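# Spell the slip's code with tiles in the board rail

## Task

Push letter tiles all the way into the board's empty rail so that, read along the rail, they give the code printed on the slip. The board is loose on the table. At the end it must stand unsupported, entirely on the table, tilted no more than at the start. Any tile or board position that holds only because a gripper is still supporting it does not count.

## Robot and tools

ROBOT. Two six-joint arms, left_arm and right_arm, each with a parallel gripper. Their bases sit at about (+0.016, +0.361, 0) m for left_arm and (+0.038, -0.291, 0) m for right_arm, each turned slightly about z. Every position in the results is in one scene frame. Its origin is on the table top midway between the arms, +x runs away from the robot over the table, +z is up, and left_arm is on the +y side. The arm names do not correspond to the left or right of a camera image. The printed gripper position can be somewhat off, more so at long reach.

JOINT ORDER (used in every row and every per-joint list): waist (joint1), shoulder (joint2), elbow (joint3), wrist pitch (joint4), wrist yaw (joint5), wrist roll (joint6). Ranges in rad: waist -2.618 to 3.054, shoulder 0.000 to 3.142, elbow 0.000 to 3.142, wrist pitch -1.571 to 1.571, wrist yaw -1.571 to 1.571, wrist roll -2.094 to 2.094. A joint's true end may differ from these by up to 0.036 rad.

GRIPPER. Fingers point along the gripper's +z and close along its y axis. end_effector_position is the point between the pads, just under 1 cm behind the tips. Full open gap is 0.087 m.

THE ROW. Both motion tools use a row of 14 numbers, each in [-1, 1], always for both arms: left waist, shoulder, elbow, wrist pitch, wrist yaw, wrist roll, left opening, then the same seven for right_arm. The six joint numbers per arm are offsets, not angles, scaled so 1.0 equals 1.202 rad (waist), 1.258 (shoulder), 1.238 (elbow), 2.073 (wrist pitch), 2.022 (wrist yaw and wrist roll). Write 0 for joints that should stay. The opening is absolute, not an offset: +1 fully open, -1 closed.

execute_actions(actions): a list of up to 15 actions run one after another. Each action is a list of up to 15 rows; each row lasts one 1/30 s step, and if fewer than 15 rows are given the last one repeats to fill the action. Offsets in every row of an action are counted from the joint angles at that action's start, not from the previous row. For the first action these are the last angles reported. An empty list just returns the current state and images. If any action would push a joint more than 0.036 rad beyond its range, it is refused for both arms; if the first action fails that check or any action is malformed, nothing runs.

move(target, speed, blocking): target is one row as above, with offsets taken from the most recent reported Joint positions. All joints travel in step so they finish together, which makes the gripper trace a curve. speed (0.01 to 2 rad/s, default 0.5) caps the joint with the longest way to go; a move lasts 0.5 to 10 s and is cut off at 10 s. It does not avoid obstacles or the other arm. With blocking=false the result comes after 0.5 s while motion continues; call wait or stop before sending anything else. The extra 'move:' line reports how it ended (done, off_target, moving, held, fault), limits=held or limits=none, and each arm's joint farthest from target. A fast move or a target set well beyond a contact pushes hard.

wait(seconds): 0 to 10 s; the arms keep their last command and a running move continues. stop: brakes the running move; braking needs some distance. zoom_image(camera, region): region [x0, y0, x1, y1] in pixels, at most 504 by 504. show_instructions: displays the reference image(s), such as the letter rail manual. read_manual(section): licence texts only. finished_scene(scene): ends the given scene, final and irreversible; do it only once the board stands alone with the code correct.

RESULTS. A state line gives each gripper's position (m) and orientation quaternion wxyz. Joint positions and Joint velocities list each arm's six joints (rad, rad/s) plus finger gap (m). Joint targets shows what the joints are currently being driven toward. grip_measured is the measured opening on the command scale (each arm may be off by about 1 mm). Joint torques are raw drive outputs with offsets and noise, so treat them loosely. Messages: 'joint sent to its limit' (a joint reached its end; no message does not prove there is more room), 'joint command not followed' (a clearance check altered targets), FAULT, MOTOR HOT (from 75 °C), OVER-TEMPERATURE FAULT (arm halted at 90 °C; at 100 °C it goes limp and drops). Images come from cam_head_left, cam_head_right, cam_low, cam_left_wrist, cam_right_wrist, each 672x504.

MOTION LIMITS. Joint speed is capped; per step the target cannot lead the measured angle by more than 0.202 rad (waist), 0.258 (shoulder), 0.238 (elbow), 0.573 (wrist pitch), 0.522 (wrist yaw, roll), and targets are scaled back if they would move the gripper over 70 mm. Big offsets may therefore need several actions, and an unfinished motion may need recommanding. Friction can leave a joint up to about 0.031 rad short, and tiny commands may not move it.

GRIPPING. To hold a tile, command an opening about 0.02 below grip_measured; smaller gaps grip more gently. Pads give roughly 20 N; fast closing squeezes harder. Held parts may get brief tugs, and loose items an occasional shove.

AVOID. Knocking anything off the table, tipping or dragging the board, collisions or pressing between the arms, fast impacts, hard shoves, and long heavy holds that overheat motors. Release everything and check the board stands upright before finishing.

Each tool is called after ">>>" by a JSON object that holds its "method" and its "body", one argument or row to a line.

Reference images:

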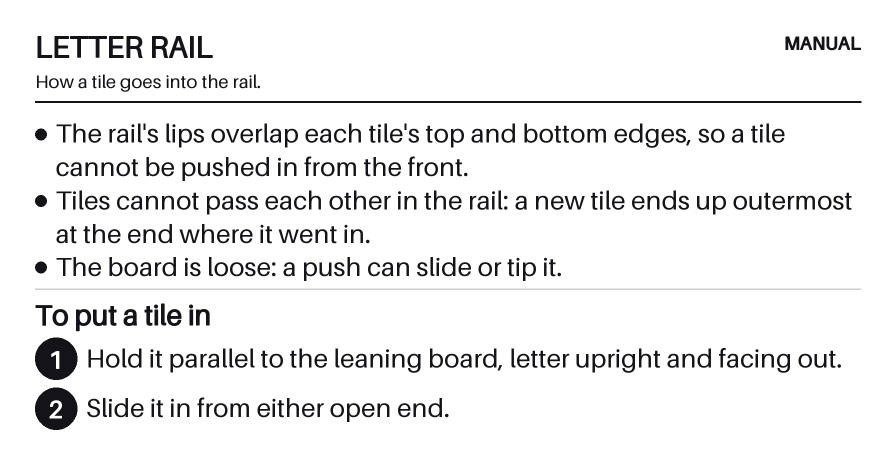

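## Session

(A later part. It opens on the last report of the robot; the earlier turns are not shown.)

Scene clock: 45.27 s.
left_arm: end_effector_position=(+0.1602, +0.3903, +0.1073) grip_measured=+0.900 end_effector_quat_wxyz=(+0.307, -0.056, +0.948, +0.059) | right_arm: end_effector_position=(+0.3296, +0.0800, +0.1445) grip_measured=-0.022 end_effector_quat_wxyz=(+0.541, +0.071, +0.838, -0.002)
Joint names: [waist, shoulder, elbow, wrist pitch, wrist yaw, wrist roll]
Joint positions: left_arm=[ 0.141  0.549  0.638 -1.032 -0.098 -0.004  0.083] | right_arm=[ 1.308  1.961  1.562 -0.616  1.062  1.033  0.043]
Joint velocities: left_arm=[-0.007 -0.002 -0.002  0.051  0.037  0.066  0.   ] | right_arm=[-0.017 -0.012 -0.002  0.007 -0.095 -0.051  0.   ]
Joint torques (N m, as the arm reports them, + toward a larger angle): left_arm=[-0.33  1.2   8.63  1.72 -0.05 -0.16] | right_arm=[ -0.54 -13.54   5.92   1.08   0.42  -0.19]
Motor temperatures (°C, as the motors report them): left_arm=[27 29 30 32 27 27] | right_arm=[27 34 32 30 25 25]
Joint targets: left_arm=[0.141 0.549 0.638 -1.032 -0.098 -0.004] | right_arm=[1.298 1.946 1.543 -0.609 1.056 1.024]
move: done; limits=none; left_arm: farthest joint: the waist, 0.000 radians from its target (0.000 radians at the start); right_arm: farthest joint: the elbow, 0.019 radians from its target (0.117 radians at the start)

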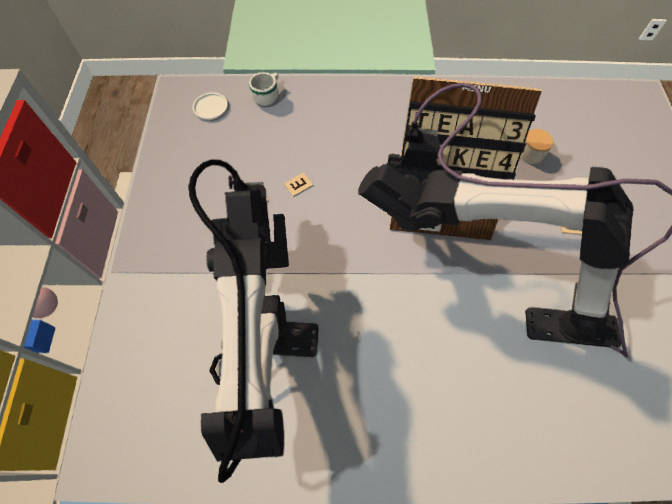

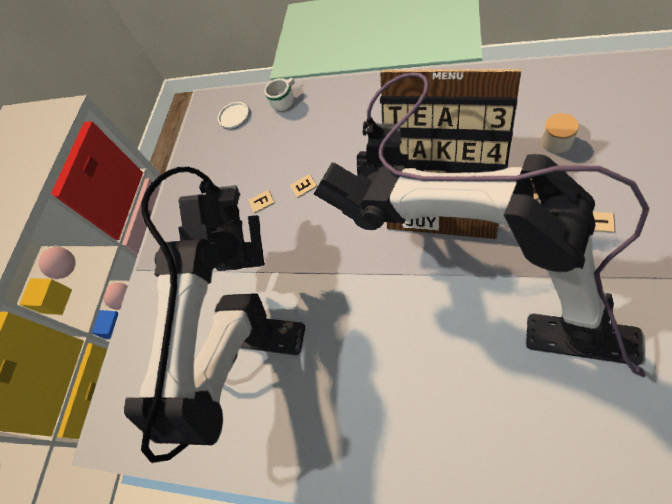

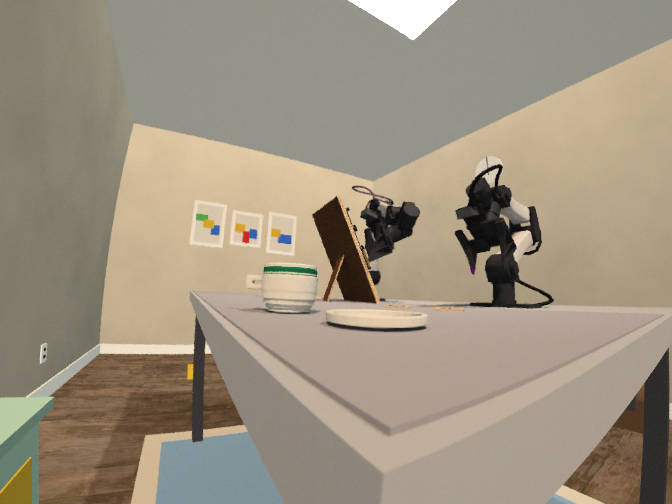

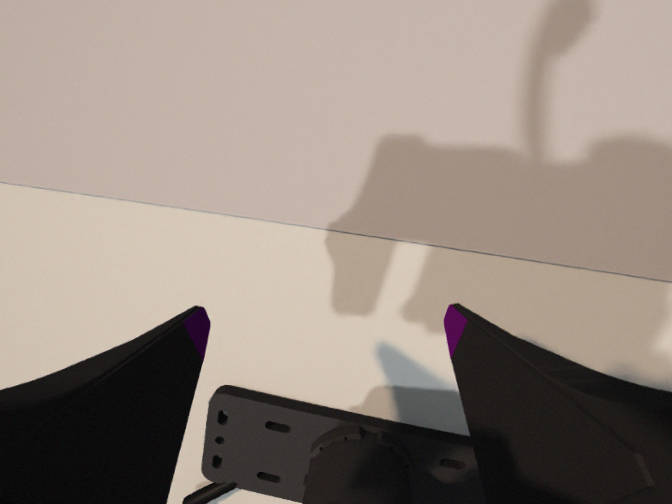

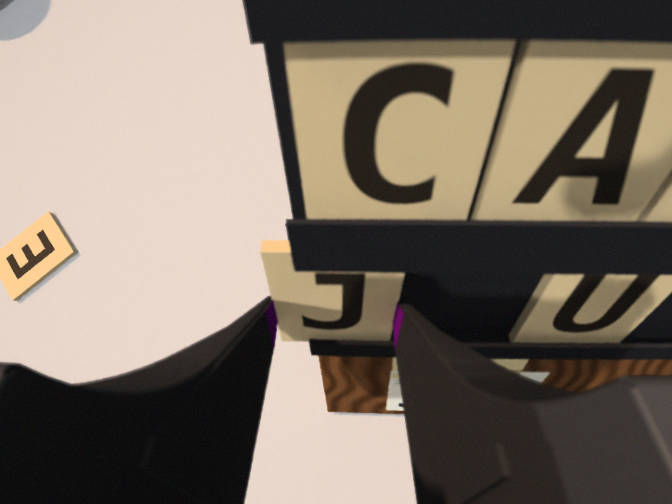

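>>> {"method": "move", "body": {
  "target": [0,0,0,0,0,0,0.9,-0.026,-0.112,-0.158,0.042,-0.009,-0.026,-0.12],
  "speed": 0.2
}}

>>> {"method": "execute_actions", "body": {
  "actions": [
    [[0,0,0,0,0,0,0.9,0,0,0,0,0,0,0.2]]
  ]
}}

Scene clock: 46.83 s.
left_arm: end_effector_position=(+0.1602, +0.3903, +0.1073) grip_measured=+0.900 end_effector_quat_wxyz=(+0.307, -0.056, +0.948, +0.059) | right_arm: end_effector_position=(+0.3253, +0.0459, +0.1436) grip_measured=-0.022 end_effector_quat_wxyz=(+0.541, +0.068, +0.838, -0.007)
Joint names: [waist, shoulder, elbow, wrist pitch, wrist yaw, wrist roll]
Joint positions: left_arm=[ 0.141  0.549  0.638 -1.032 -0.098 -0.004  0.083] | right_arm=[ 1.286  1.835  1.385 -0.539  1.052  0.99   0.043]
Joint velocities: left_arm=[ 0.002  0.017 -0.007 -0.051 -0.037  0.007 -0.001] | right_arm=[-0.002 -0.007 -0.012 -0.022 -0.022  0.007  0.   ]
Joint torques (N m, as the arm reports them, + toward a larger angle): left_arm=[-0.35  1.18  8.62  1.72 -0.05 -0.15] | right_arm=[ -0.94 -12.13   5.89   1.09   0.38  -0.19]
Motor temperatures (°C, as the motors report them): left_arm=[27 29 30 32 27 27] | right_arm=[27 34 32 30 25 25]
Joint targets: left_arm=[0.141 0.549 0.638 -1.032 -0.098 -0.004] | right_arm=[1.277 1.820 1.366 -0.529 1.043 0.981]
move: done; limits=none; left_arm: farthest joint: the waist, 0.000 radians from its target (0.000 radians at the start); right_arm: farthest joint: the elbow, 0.019 radians from its target (0.196 radians at the start)

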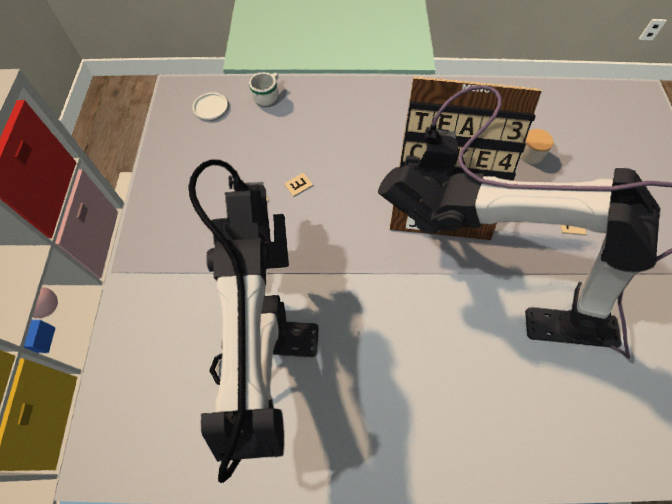

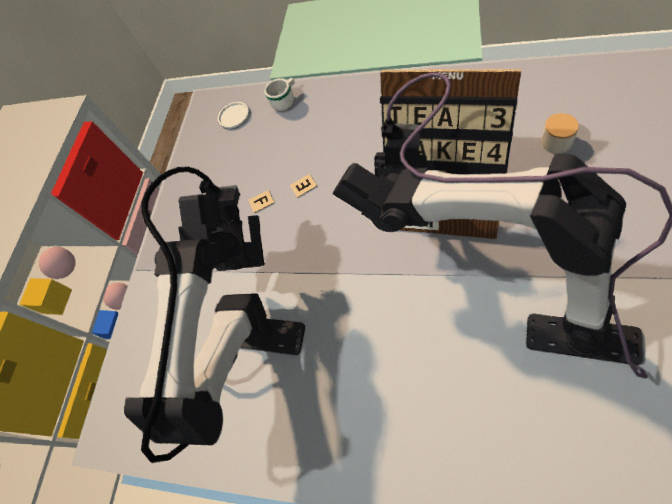

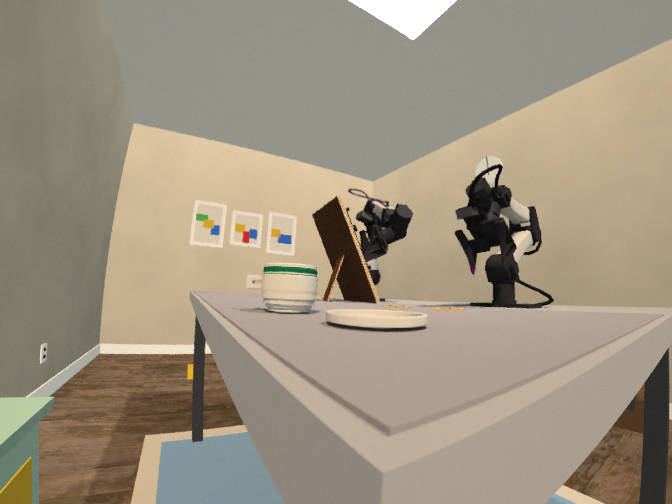

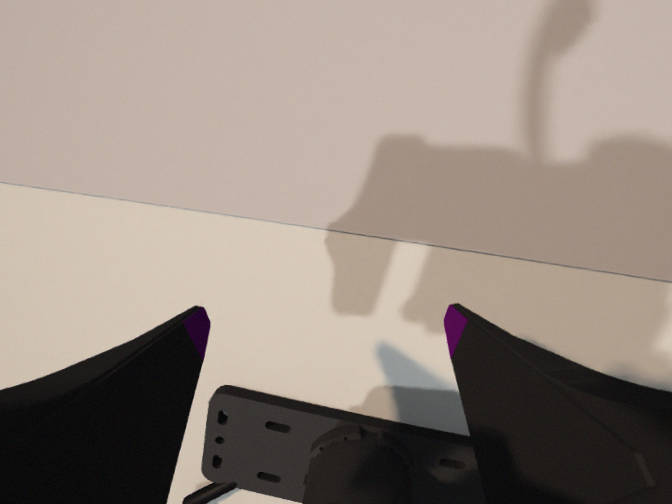

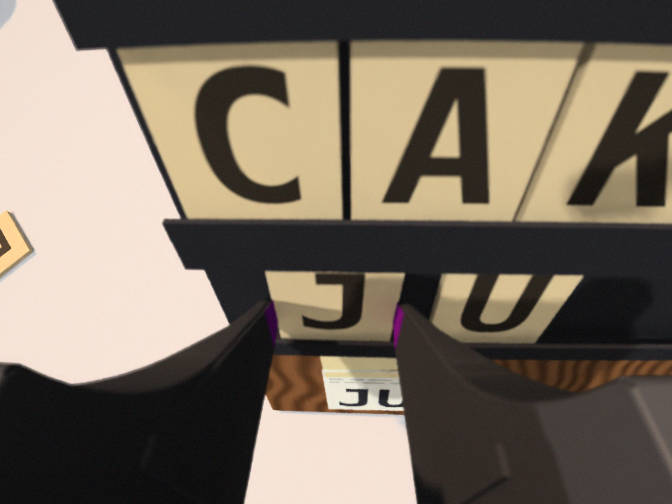

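Scene clock: 47.33 s.
left_arm: end_effector_position=(+0.1602, +0.3903, +0.1073) grip_measured=+0.900 end_effector_quat_wxyz=(+0.307, -0.056, +0.948, +0.059) | right_arm: end_effector_position=(+0.3253, +0.0459, +0.1436) grip_measured=+0.200 end_effector_quat_wxyz=(+0.541, +0.068, +0.838, -0.007)
Joint names: [waist, shoulder, elbow, wrist pitch, wrist yaw, wrist roll]
Joint positions: left_arm=[ 0.141  0.549  0.638 -1.032 -0.098 -0.004  0.083] | right_arm=[ 1.286  1.835  1.385 -0.539  1.052  0.99   0.052]
Joint velocities: left_arm=[-0.012 -0.012  0.002 -0.022 -0.037 -0.051 -0.   ] | right_arm=[-0.007 -0.007  0.017  0.007  0.066  0.022 -0.001]
Joint torques (N m, as the arm reports them, + toward a larger angle): left_arm=[-0.35  1.14  8.63  1.71 -0.04 -0.15] | right_arm=[ -0.09 -10.69   7.33   1.03   0.49  -0.07]
Motor temperatures (°C, as the motors report them): left_arm=[27 29 30 32 27 27] | right_arm=[27 34 32 30 25 25]
Joint targets: left_arm=[0.141 0.549 0.638 -1.032 -0.098 -0.004] | right_arm=[1.286 1.835 1.385 -0.539 1.052 0.990]

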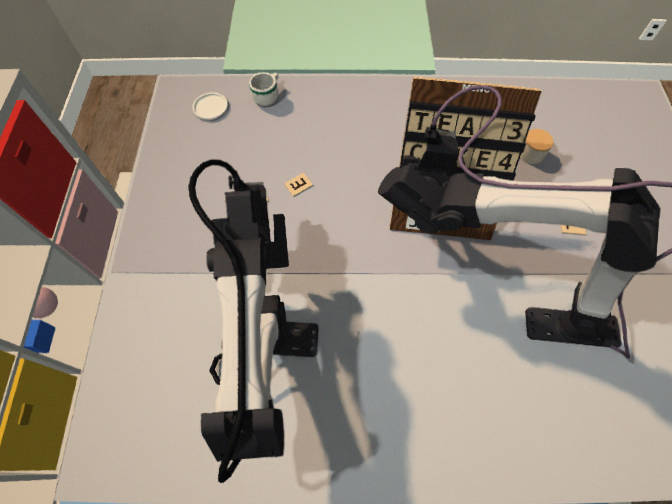

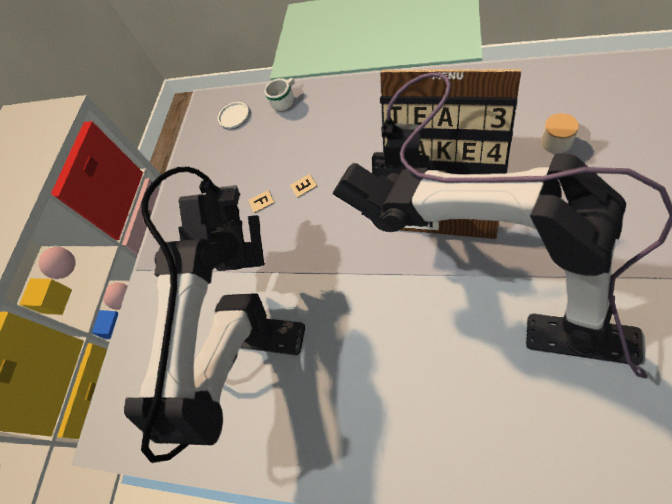

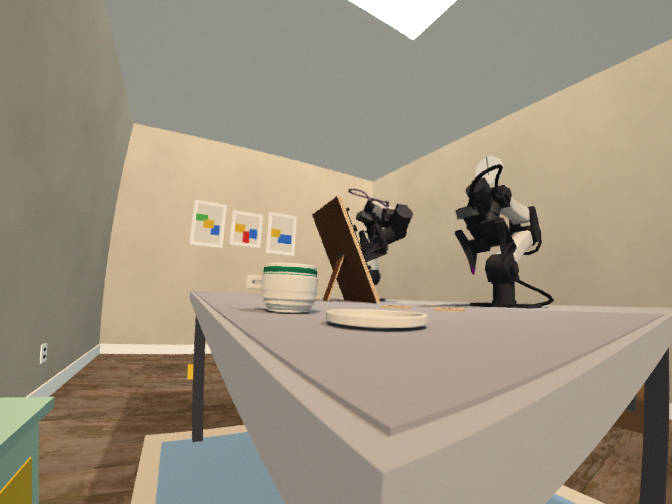

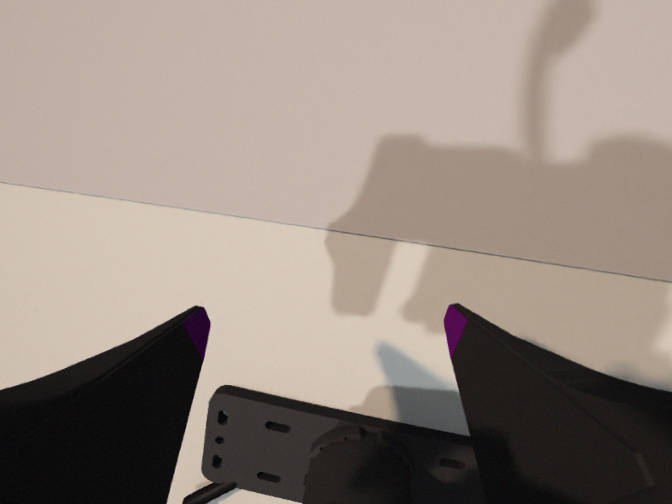

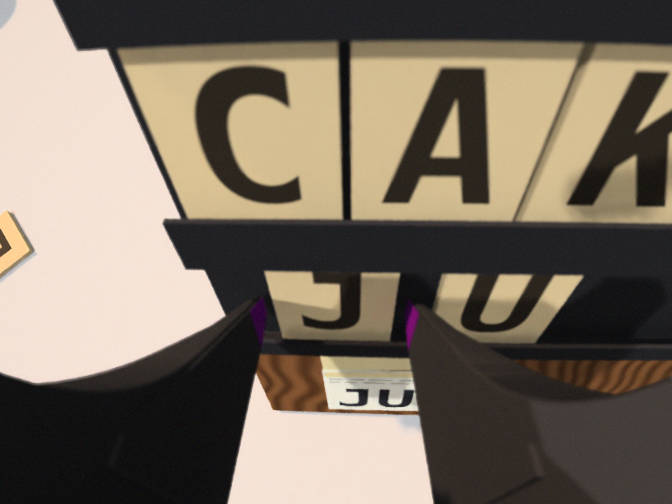

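>>> {"method": "move", "body": {
  "target": [0,0,0,0,0,0,0.9,0.11,-0.11,-0.11,0,0,0,0.2],
  "speed": 0.3
}}

>>> {"method": "move", "body": {
  "target": [0,0,0,0,0,0,0.9,0,-0.88,-0.43,-0.32,-0.52,-0.2,0.5],
  "speed": 1.2
}}

>>> {"method": "move", "body": {
  "target": [0,0,0,0,0,0,0.9,-1,0,0,0,0,0,0.5],
  "speed": 1.2
}}

>>> {"method": "zoom_image", "body": {
  "camera": "cam_head_right",
  "region": [372,60,672,300]
}}

Scene clock: 48.33 s.
left_arm: end_effector_position=(+0.1602, +0.3903, +0.1073) grip_measured=+0.900 end_effector_quat_wxyz=(+0.307, -0.056, +0.948, +0.059) | right_arm: end_effector_position=(+0.2726, +0.0507, +0.1546) grip_measured=+0.200 end_effector_quat_wxyz=(+0.542, +0.018, +0.839, +0.033)
Joint names: [waist, shoulder, elbow, wrist pitch, wrist yaw, wrist roll]
Joint positions: left_arm=[ 0.141  0.549  0.638 -1.032 -0.098 -0.004  0.083] | right_arm=[ 1.412  1.708  1.27  -0.537  1.052  0.99   0.052]
Joint velocities: left_arm=[-0.012 -0.007  0.012  0.007  0.081  0.007 -0.001] | right_arm=[-0.002 -0.017 -0.007  0.022  0.022 -0.066  0.   ]
Joint torques (N m, as the arm reports them, + toward a larger angle): left_arm=[-0.35  1.2   8.64  1.72 -0.06 -0.15] | right_arm=[  0.64 -10.45   5.7    0.97   0.49  -0.17]
Motor temperatures (°C, as the motors report them): left_arm=[27 29 30 32 27 27] | right_arm=[27 34 32 30 25 25]
Joint targets: left_arm=[0.141 0.549 0.638 -1.032 -0.098 -0.004] | right_arm=[1.418 1.697 1.249 -0.539 1.052 0.990]
move: off_target (right_arm); limits=none; left_arm: farthest joint: the waist, 0.000 radians from its target (0.000 radians at the start); right_arm: farthest joint: the elbow, 0.021 radians from its target (0.137 radians at the start)

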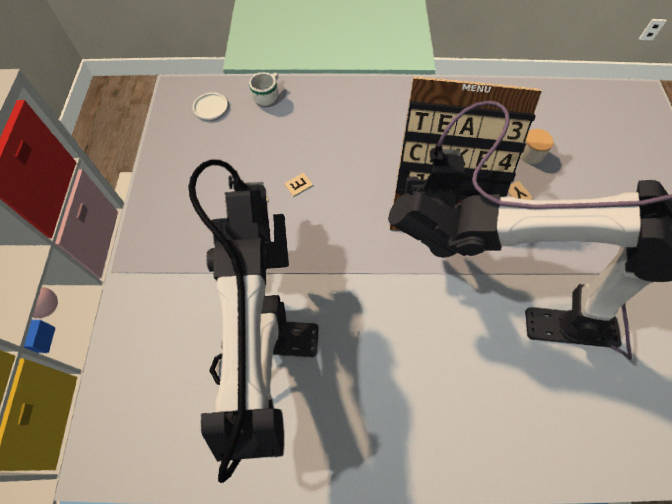

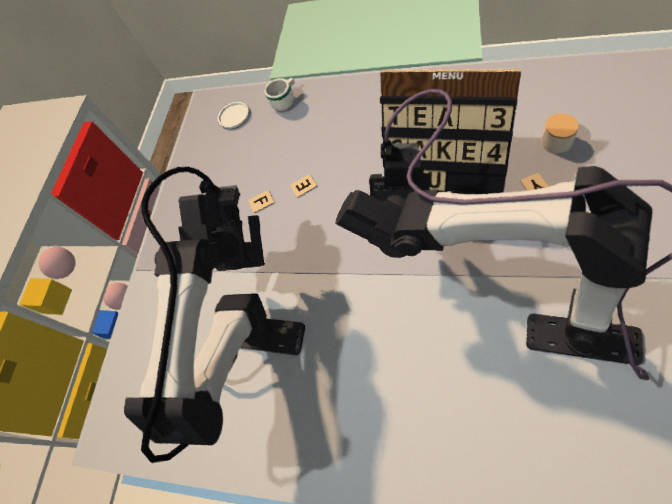

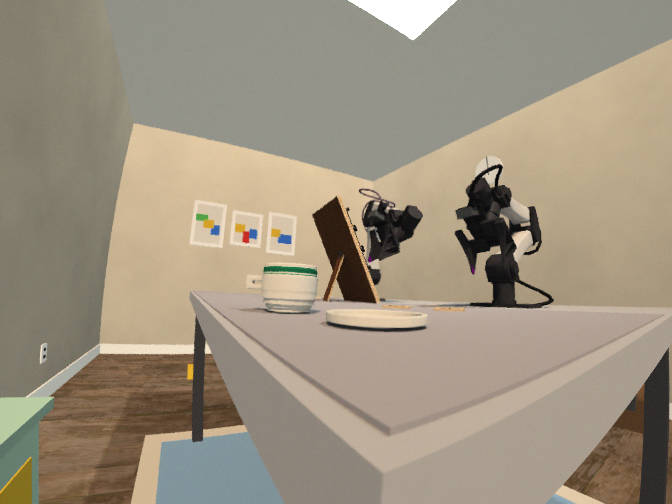

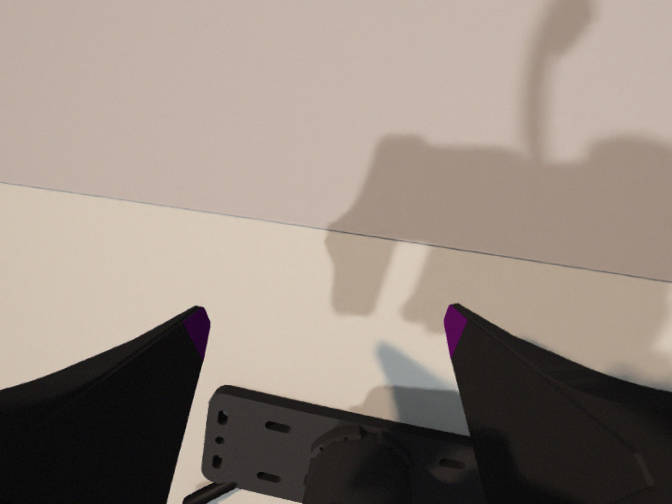

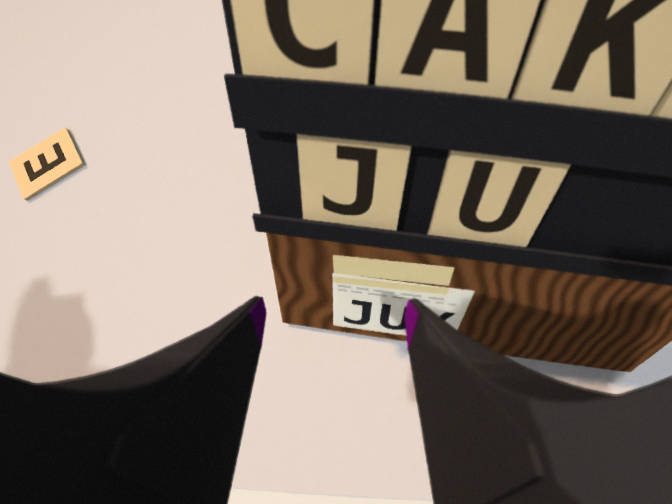

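Scene clock: 50.23 s.
left_arm: end_effector_position=(+0.1602, +0.3903, +0.1073) grip_measured=+0.900 end_effector_quat_wxyz=(+0.307, -0.056, +0.948, +0.059) | right_arm: end_effector_position=(+0.0539, -0.1552, +0.1270) grip_measured=+0.500 end_effector_quat_wxyz=(+0.159, -0.331, +0.906, +0.208)
Joint names: [waist, shoulder, elbow, wrist pitch, wrist yaw, wrist roll]
Joint positions: left_arm=[ 0.141  0.549  0.638 -1.032 -0.098 -0.004  0.083] | right_arm=[ 1.412  0.617  0.758 -1.183  0.015  0.595  0.066]
Joint velocities: left_arm=[-0.012 -0.002 -0.007 -0.051  0.037 -0.007 -0.   ] | right_arm=[-0.017 -0.007 -0.007  0.007 -0.007 -0.066  0.   ]
Joint torques (N m, as the arm reports them, + toward a larger angle): left_arm=[-0.33  1.21  8.62  1.72 -0.04 -0.15] | right_arm=[ 0.11 -0.24  5.47  1.01 -0.09 -0.2 ]
Motor temperatures (°C, as the motors report them): left_arm=[27 29 30 32 27 27] | right_arm=[27 34 32 30 25 25]
Joint targets: left_arm=[0.141 0.549 0.638 -1.032 -0.098 -0.004] | right_arm=[1.412 0.601 0.738 -1.200 0.001 0.586]
move: done; limits=none; left_arm: farthest joint: the waist, 0.000 radians from its target (0.000 radians at the start); right_arm: farthest joint: the elbow, 0.020 radians from its target (0.533 radians at the start)

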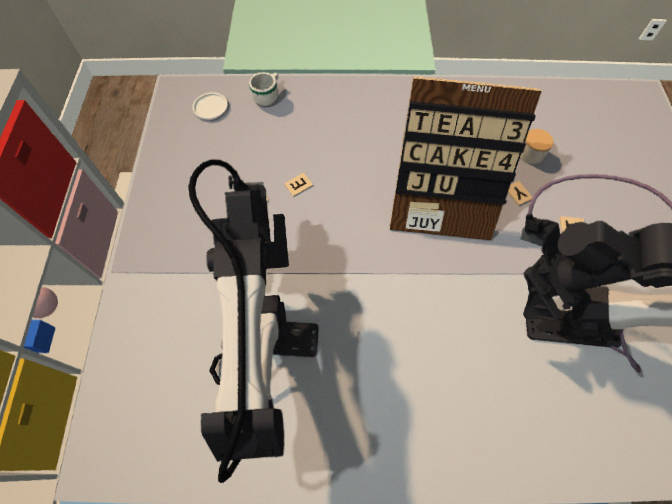

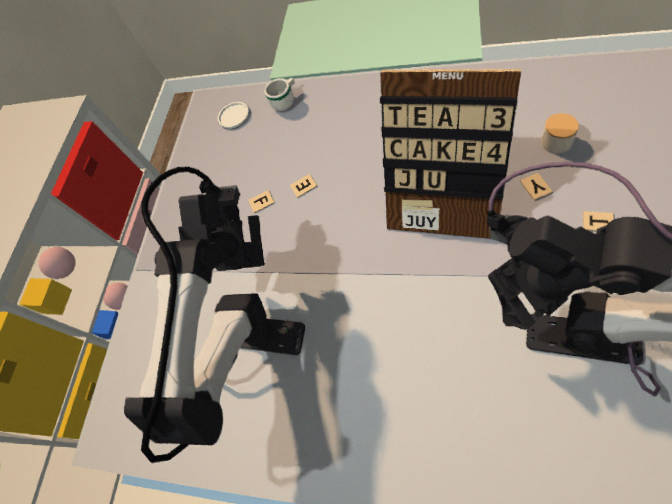

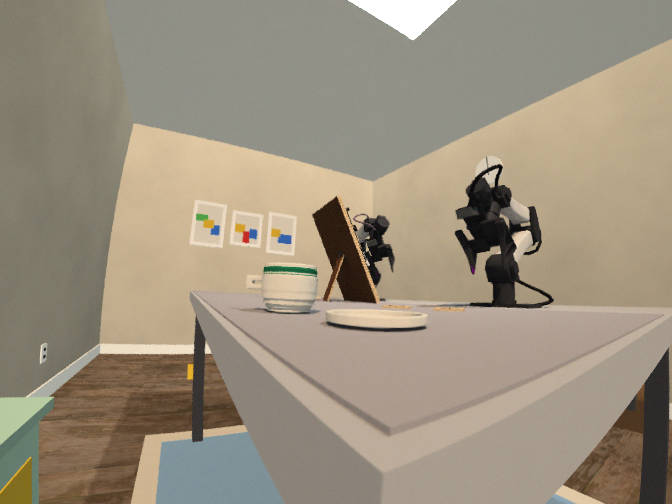

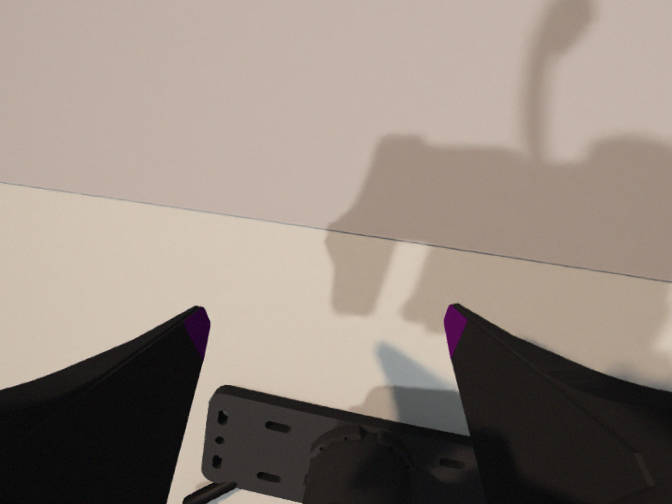

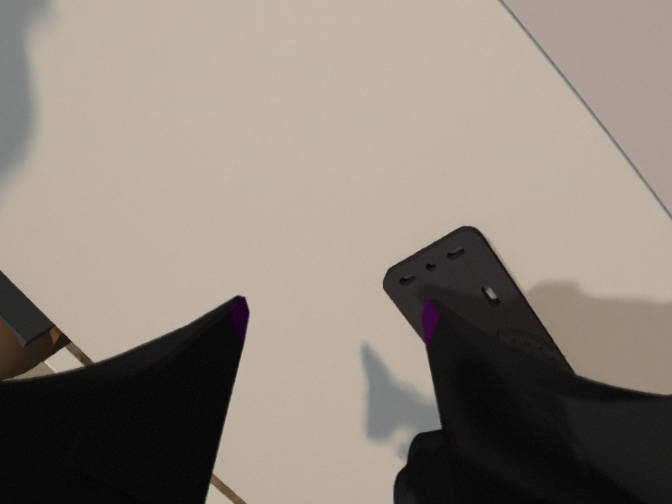

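Scene clock: 51.80 s.
left_arm: end_effector_position=(+0.1602, +0.3903, +0.1073) grip_measured=+0.900 end_effector_quat_wxyz=(+0.307, -0.056, +0.948, +0.059) | right_arm: end_effector_position=(+0.1699, -0.2559, +0.1270) grip_measured=+0.500 end_effector_quat_wxyz=(+0.248, +0.235, +0.936, +0.083)
Joint names: [waist, shoulder, elbow, wrist pitch, wrist yaw, wrist roll]
Joint positions: left_arm=[ 0.141  0.549  0.638 -1.032 -0.098 -0.004  0.083] | right_arm=[ 0.22   0.617  0.758 -1.182  0.016  0.595  0.066]
Joint velocities: left_arm=[-0.012  0.002  0.012  0.037 -0.022  0.022  0.   ] | right_arm=[-0.007  0.012  0.012 -0.007 -0.066 -0.022 -0.   ]
Joint torques (N m, as the arm reports them, + toward a larger angle): left_arm=[-0.32  1.21  8.61  1.72 -0.05 -0.15] | right_arm=[-0.92  1.34  7.22  1.22 -0.04 -0.11]
Motor temperatures (°C, as the motors report them): left_arm=[27 29 30 32 27 27] | right_arm=[27 34 32 30 25 25]
Joint targets: left_arm=[0.141 0.549 0.638 -1.032 -0.098 -0.004] | right_arm=[0.210 0.617 0.758 -1.183 0.015 0.595]
move: done; limits=none; left_arm: farthest joint: the waist, 0.000 radians from its target (0.000 radians at the start); right_arm: farthest joint: the waist, 0.010 radians from its target (1.202 radians at the start)

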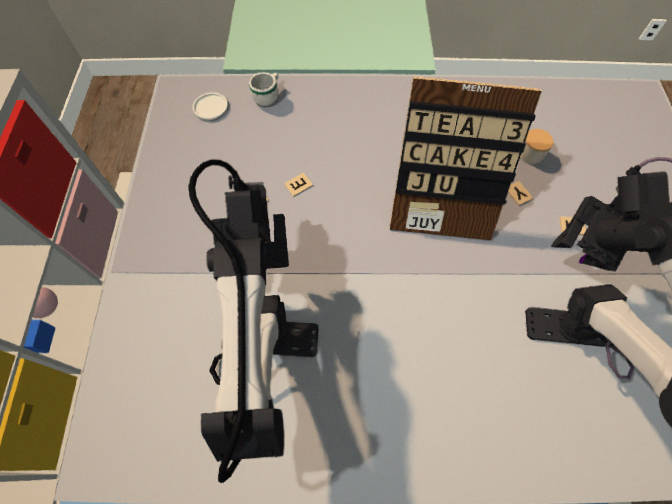

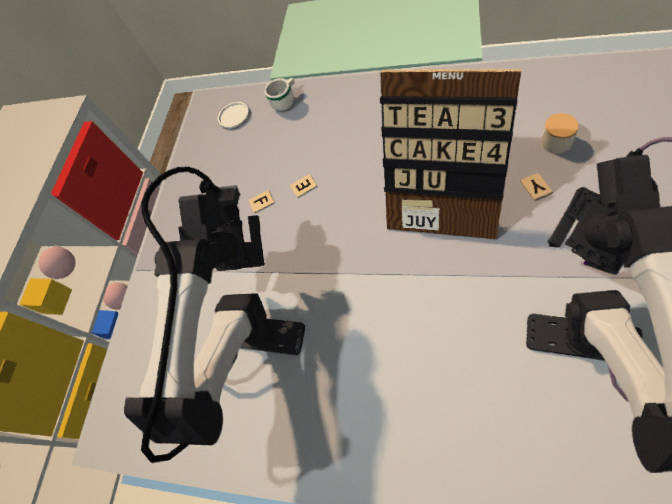

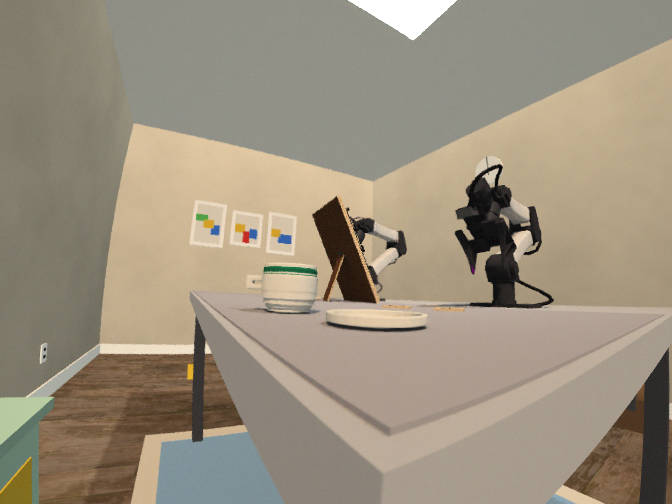

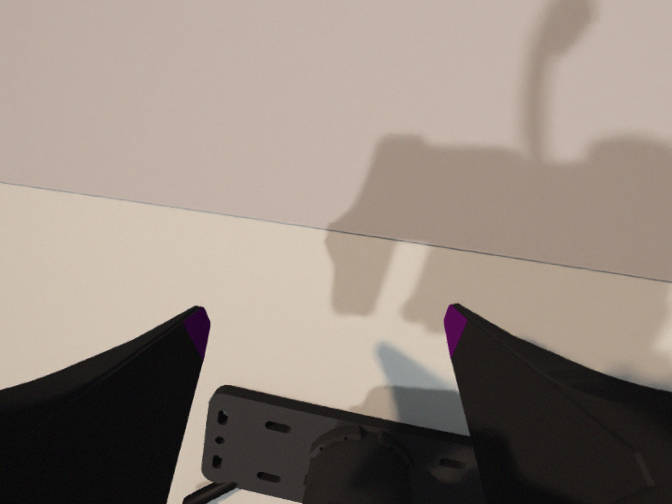

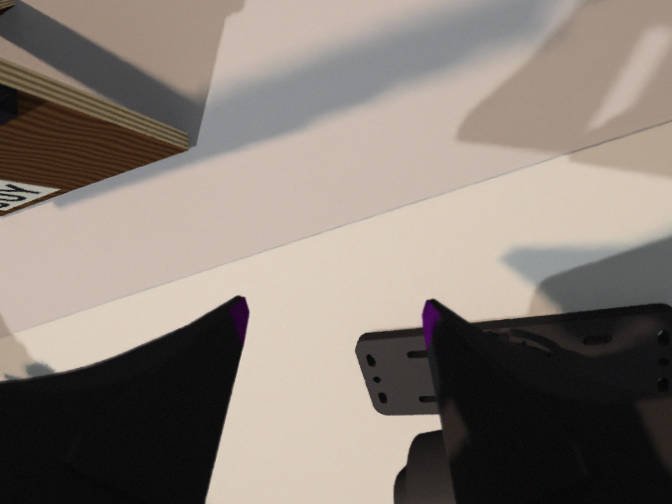

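Region (372, 60, 672, 300) of cam_head_right's 672x504 image, scaled by 1.680, with more detail than that image has; it fills the top 403 rows of this view, and the rest is white.

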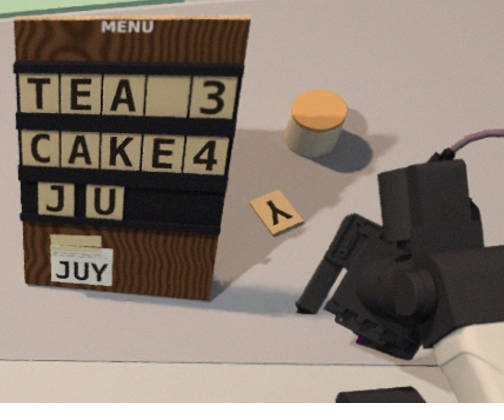

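>>> {"method": "move", "body": {
  "target": [0,0,0,0,0,0,0.9,-0.063,1.0,0.666,0.045,-0.015,0.224,0.85],
  "speed": 1.2
}}

>>> {"method": "move", "body": {
  "target": [0,0,0,0,0,0,0.9,0,0.163,0,0,0,0,0.85]
}}

Scene clock: 53.93 s.
left_arm: end_effector_position=(+0.1602, +0.3903, +0.1073) grip_measured=+0.900 end_effector_quat_wxyz=(+0.307, -0.056, +0.948, +0.059) | right_arm: end_effector_position=(+0.4102, -0.2398, +0.1043) grip_measured=+0.850 end_effector_quat_wxyz=(+0.082, +0.476, +0.875, +0.048)
Joint names: [waist, shoulder, elbow, wrist pitch, wrist yaw, wrist roll]
Joint positions: left_arm=[ 0.141  0.549  0.638 -1.032 -0.098 -0.004  0.083] | right_arm=[ 0.153  1.863  1.571 -1.089  0.001  1.037  0.081]
Joint velocities: left_arm=[-0.017  0.007 -0.022 -0.051  0.051 -0.037  0.   ] | right_arm=[-0.007 -0.017 -0.012 -0.139  0.022  0.051  0.001]
Joint torques (N m, as the arm reports them, + toward a larger angle): left_arm=[-0.36  1.18  8.63  1.71 -0.06 -0.15] | right_arm=[-0.83 -9.72  8.06  0.56 -0.03 -0.01]
Motor temperatures (°C, as the motors report them): left_arm=[27 29 30 32 27 27] | right_arm=[27 34 32 30 25 25]
Joint targets: left_arm=[0.141 0.549 0.638 -1.032 -0.098 -0.004] | right_arm=[0.144 1.874 1.582 -1.089 -0.014 1.048]
move: done; limits=none; left_arm: farthest joint: the waist, 0.000 radians from its target (0.000 radians at the start); right_arm: farthest joint: the wrist yaw, 0.015 radians from its target (0.031 radians at the start)

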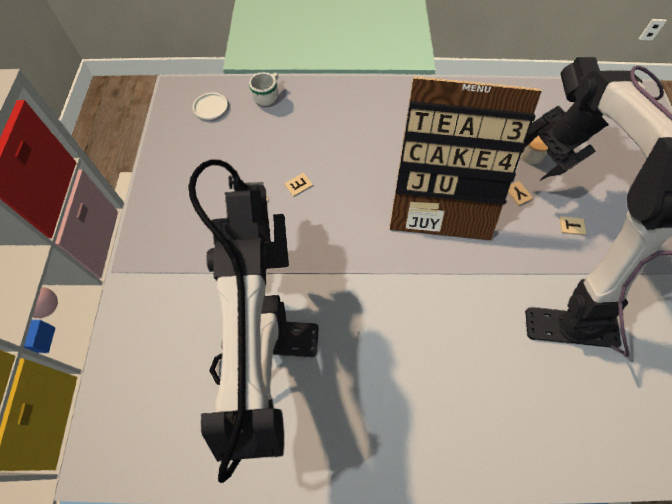

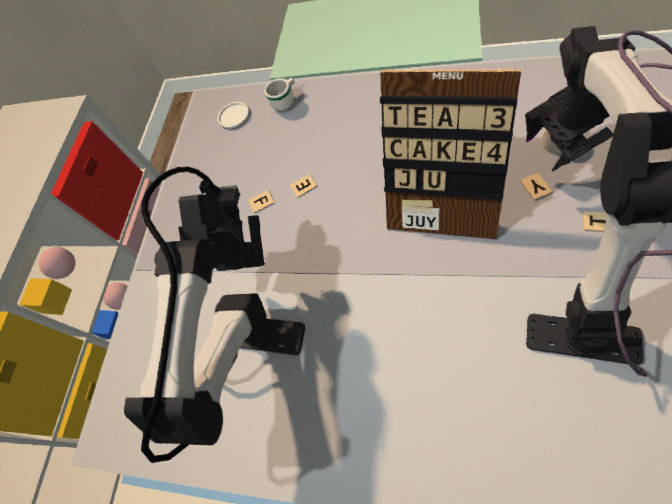

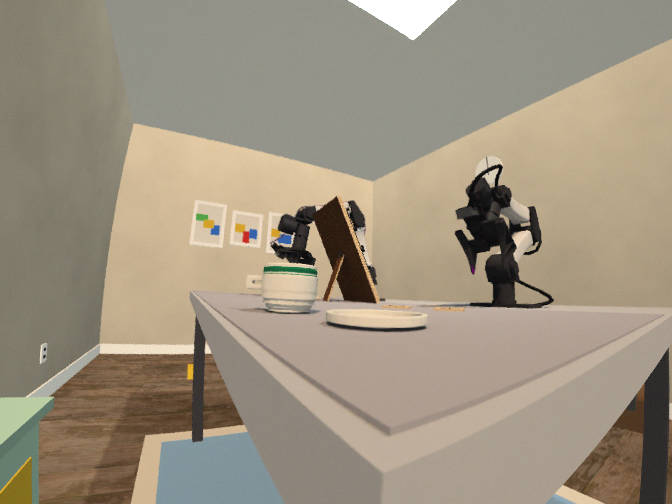

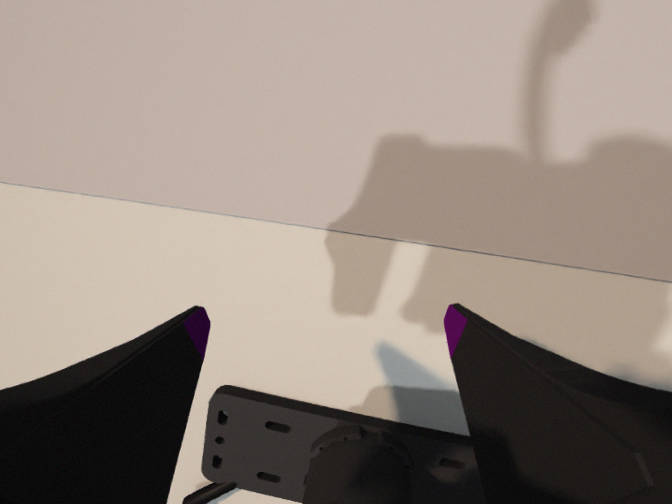

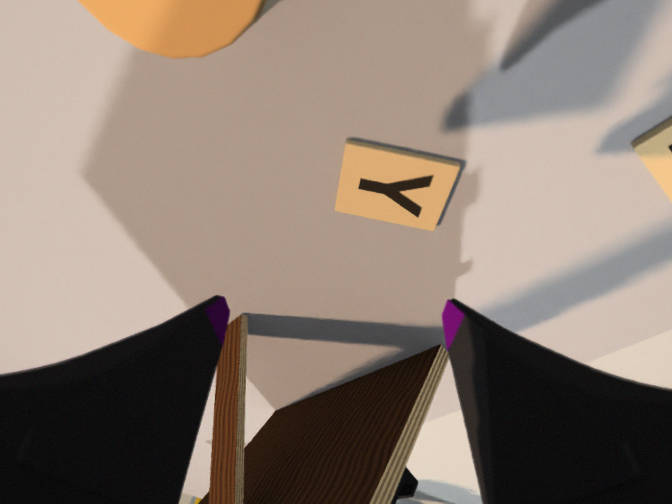

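Scene clock: 54.73 s.
left_arm: end_effector_position=(+0.1602, +0.3903, +0.1073) grip_measured=+0.900 end_effector_quat_wxyz=(+0.307, -0.056, +0.948, +0.059) | right_arm: end_effector_position=(+0.4019, -0.2402, +0.0365) grip_measured=+0.850 end_effector_quat_wxyz=(-0.001, +0.478, +0.879, -0.001)
Joint names: [waist, shoulder, elbow, wrist pitch, wrist yaw, wrist roll]
Joint positions: left_arm=[ 0.141  0.549  0.638 -1.032 -0.098 -0.004  0.083] | right_arm=[ 0.153  2.056  1.571 -1.089  0.001  1.037  0.081]
Joint velocities: left_arm=[-0.017 -0.007 -0.012 -0.007  0.037 -0.037  0.001] | right_arm=[-0.012  0.007  0.017  0.007 -0.066  0.081  0.   ]
Joint torques (N m, as the arm reports them, + toward a larger angle): left_arm=[-0.33  1.22  8.61  1.7  -0.06 -0.15] | right_arm=[ -0.03 -11.05   6.5    0.22  -0.01  -0.12]
Motor temperatures (°C, as the motors report them): left_arm=[27 29 31 33 27 27] | right_arm=[27 34 32 30 25 25]
Joint targets: left_arm=[0.141 0.549 0.638 -1.032 -0.098 -0.004] | right_arm=[0.153 2.068 1.571 -1.089 0.001 1.037]
move: done; limits=none; left_arm: farthest joint: the waist, 0.000 radians from its target (0.000 radians at the start); right_arm: farthest joint: the shoulder, 0.012 radians from its target (0.205 radians at the start)

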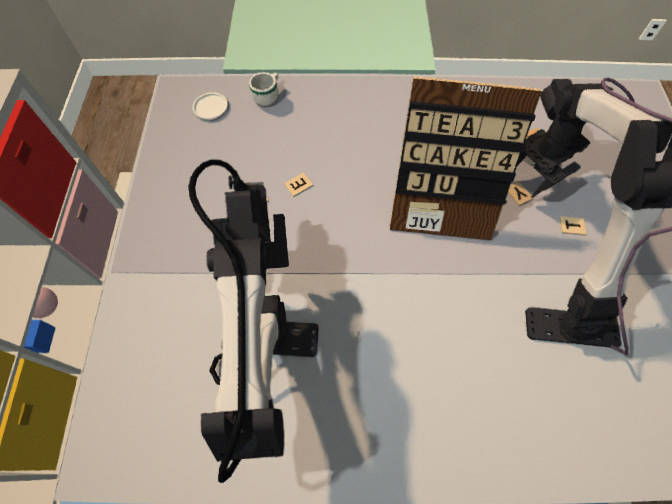

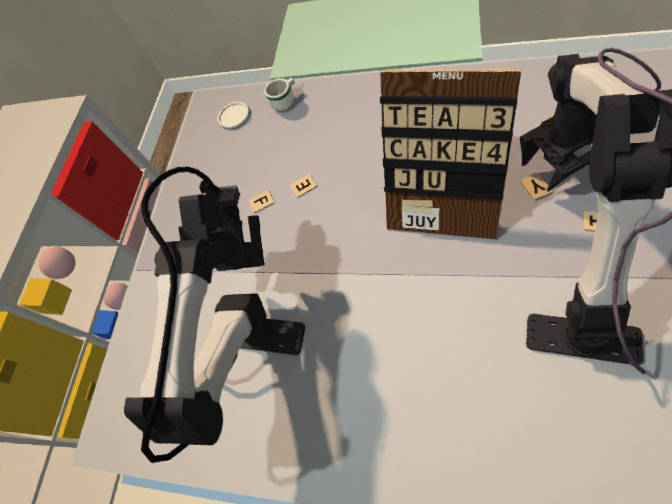

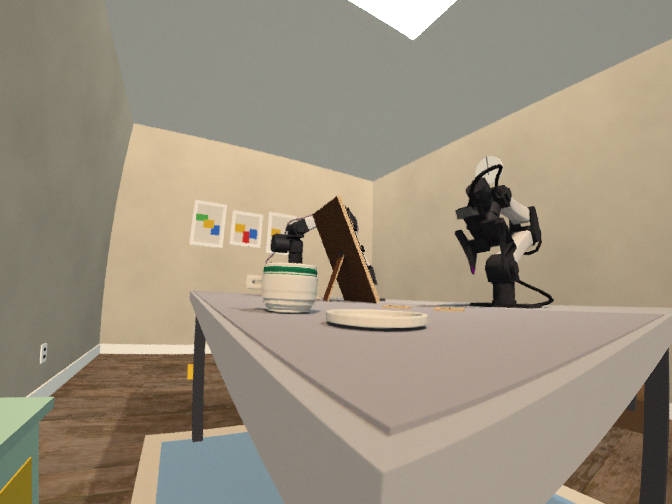

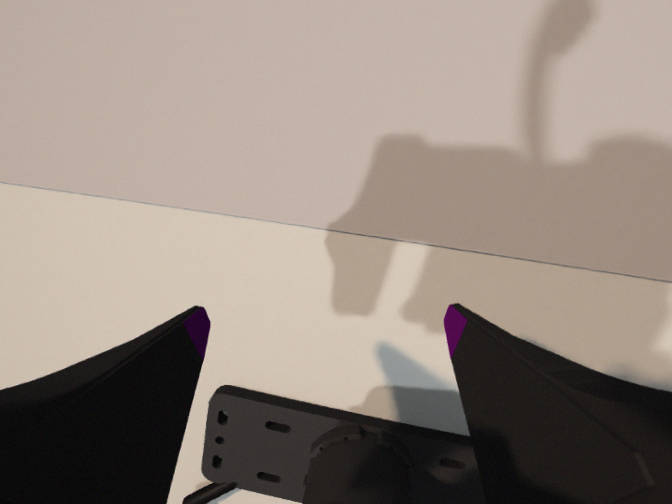

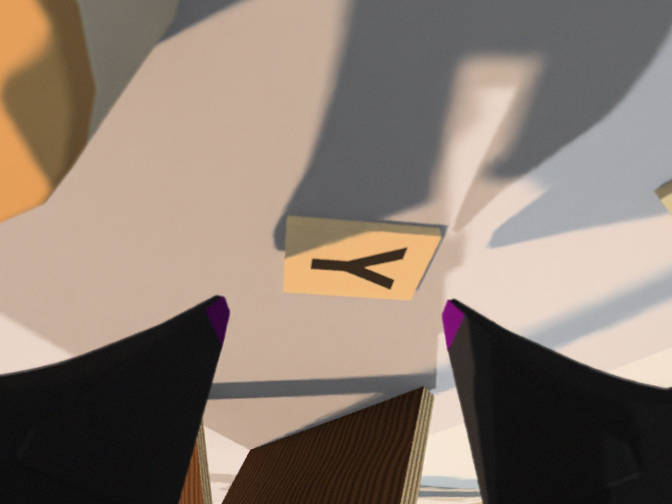

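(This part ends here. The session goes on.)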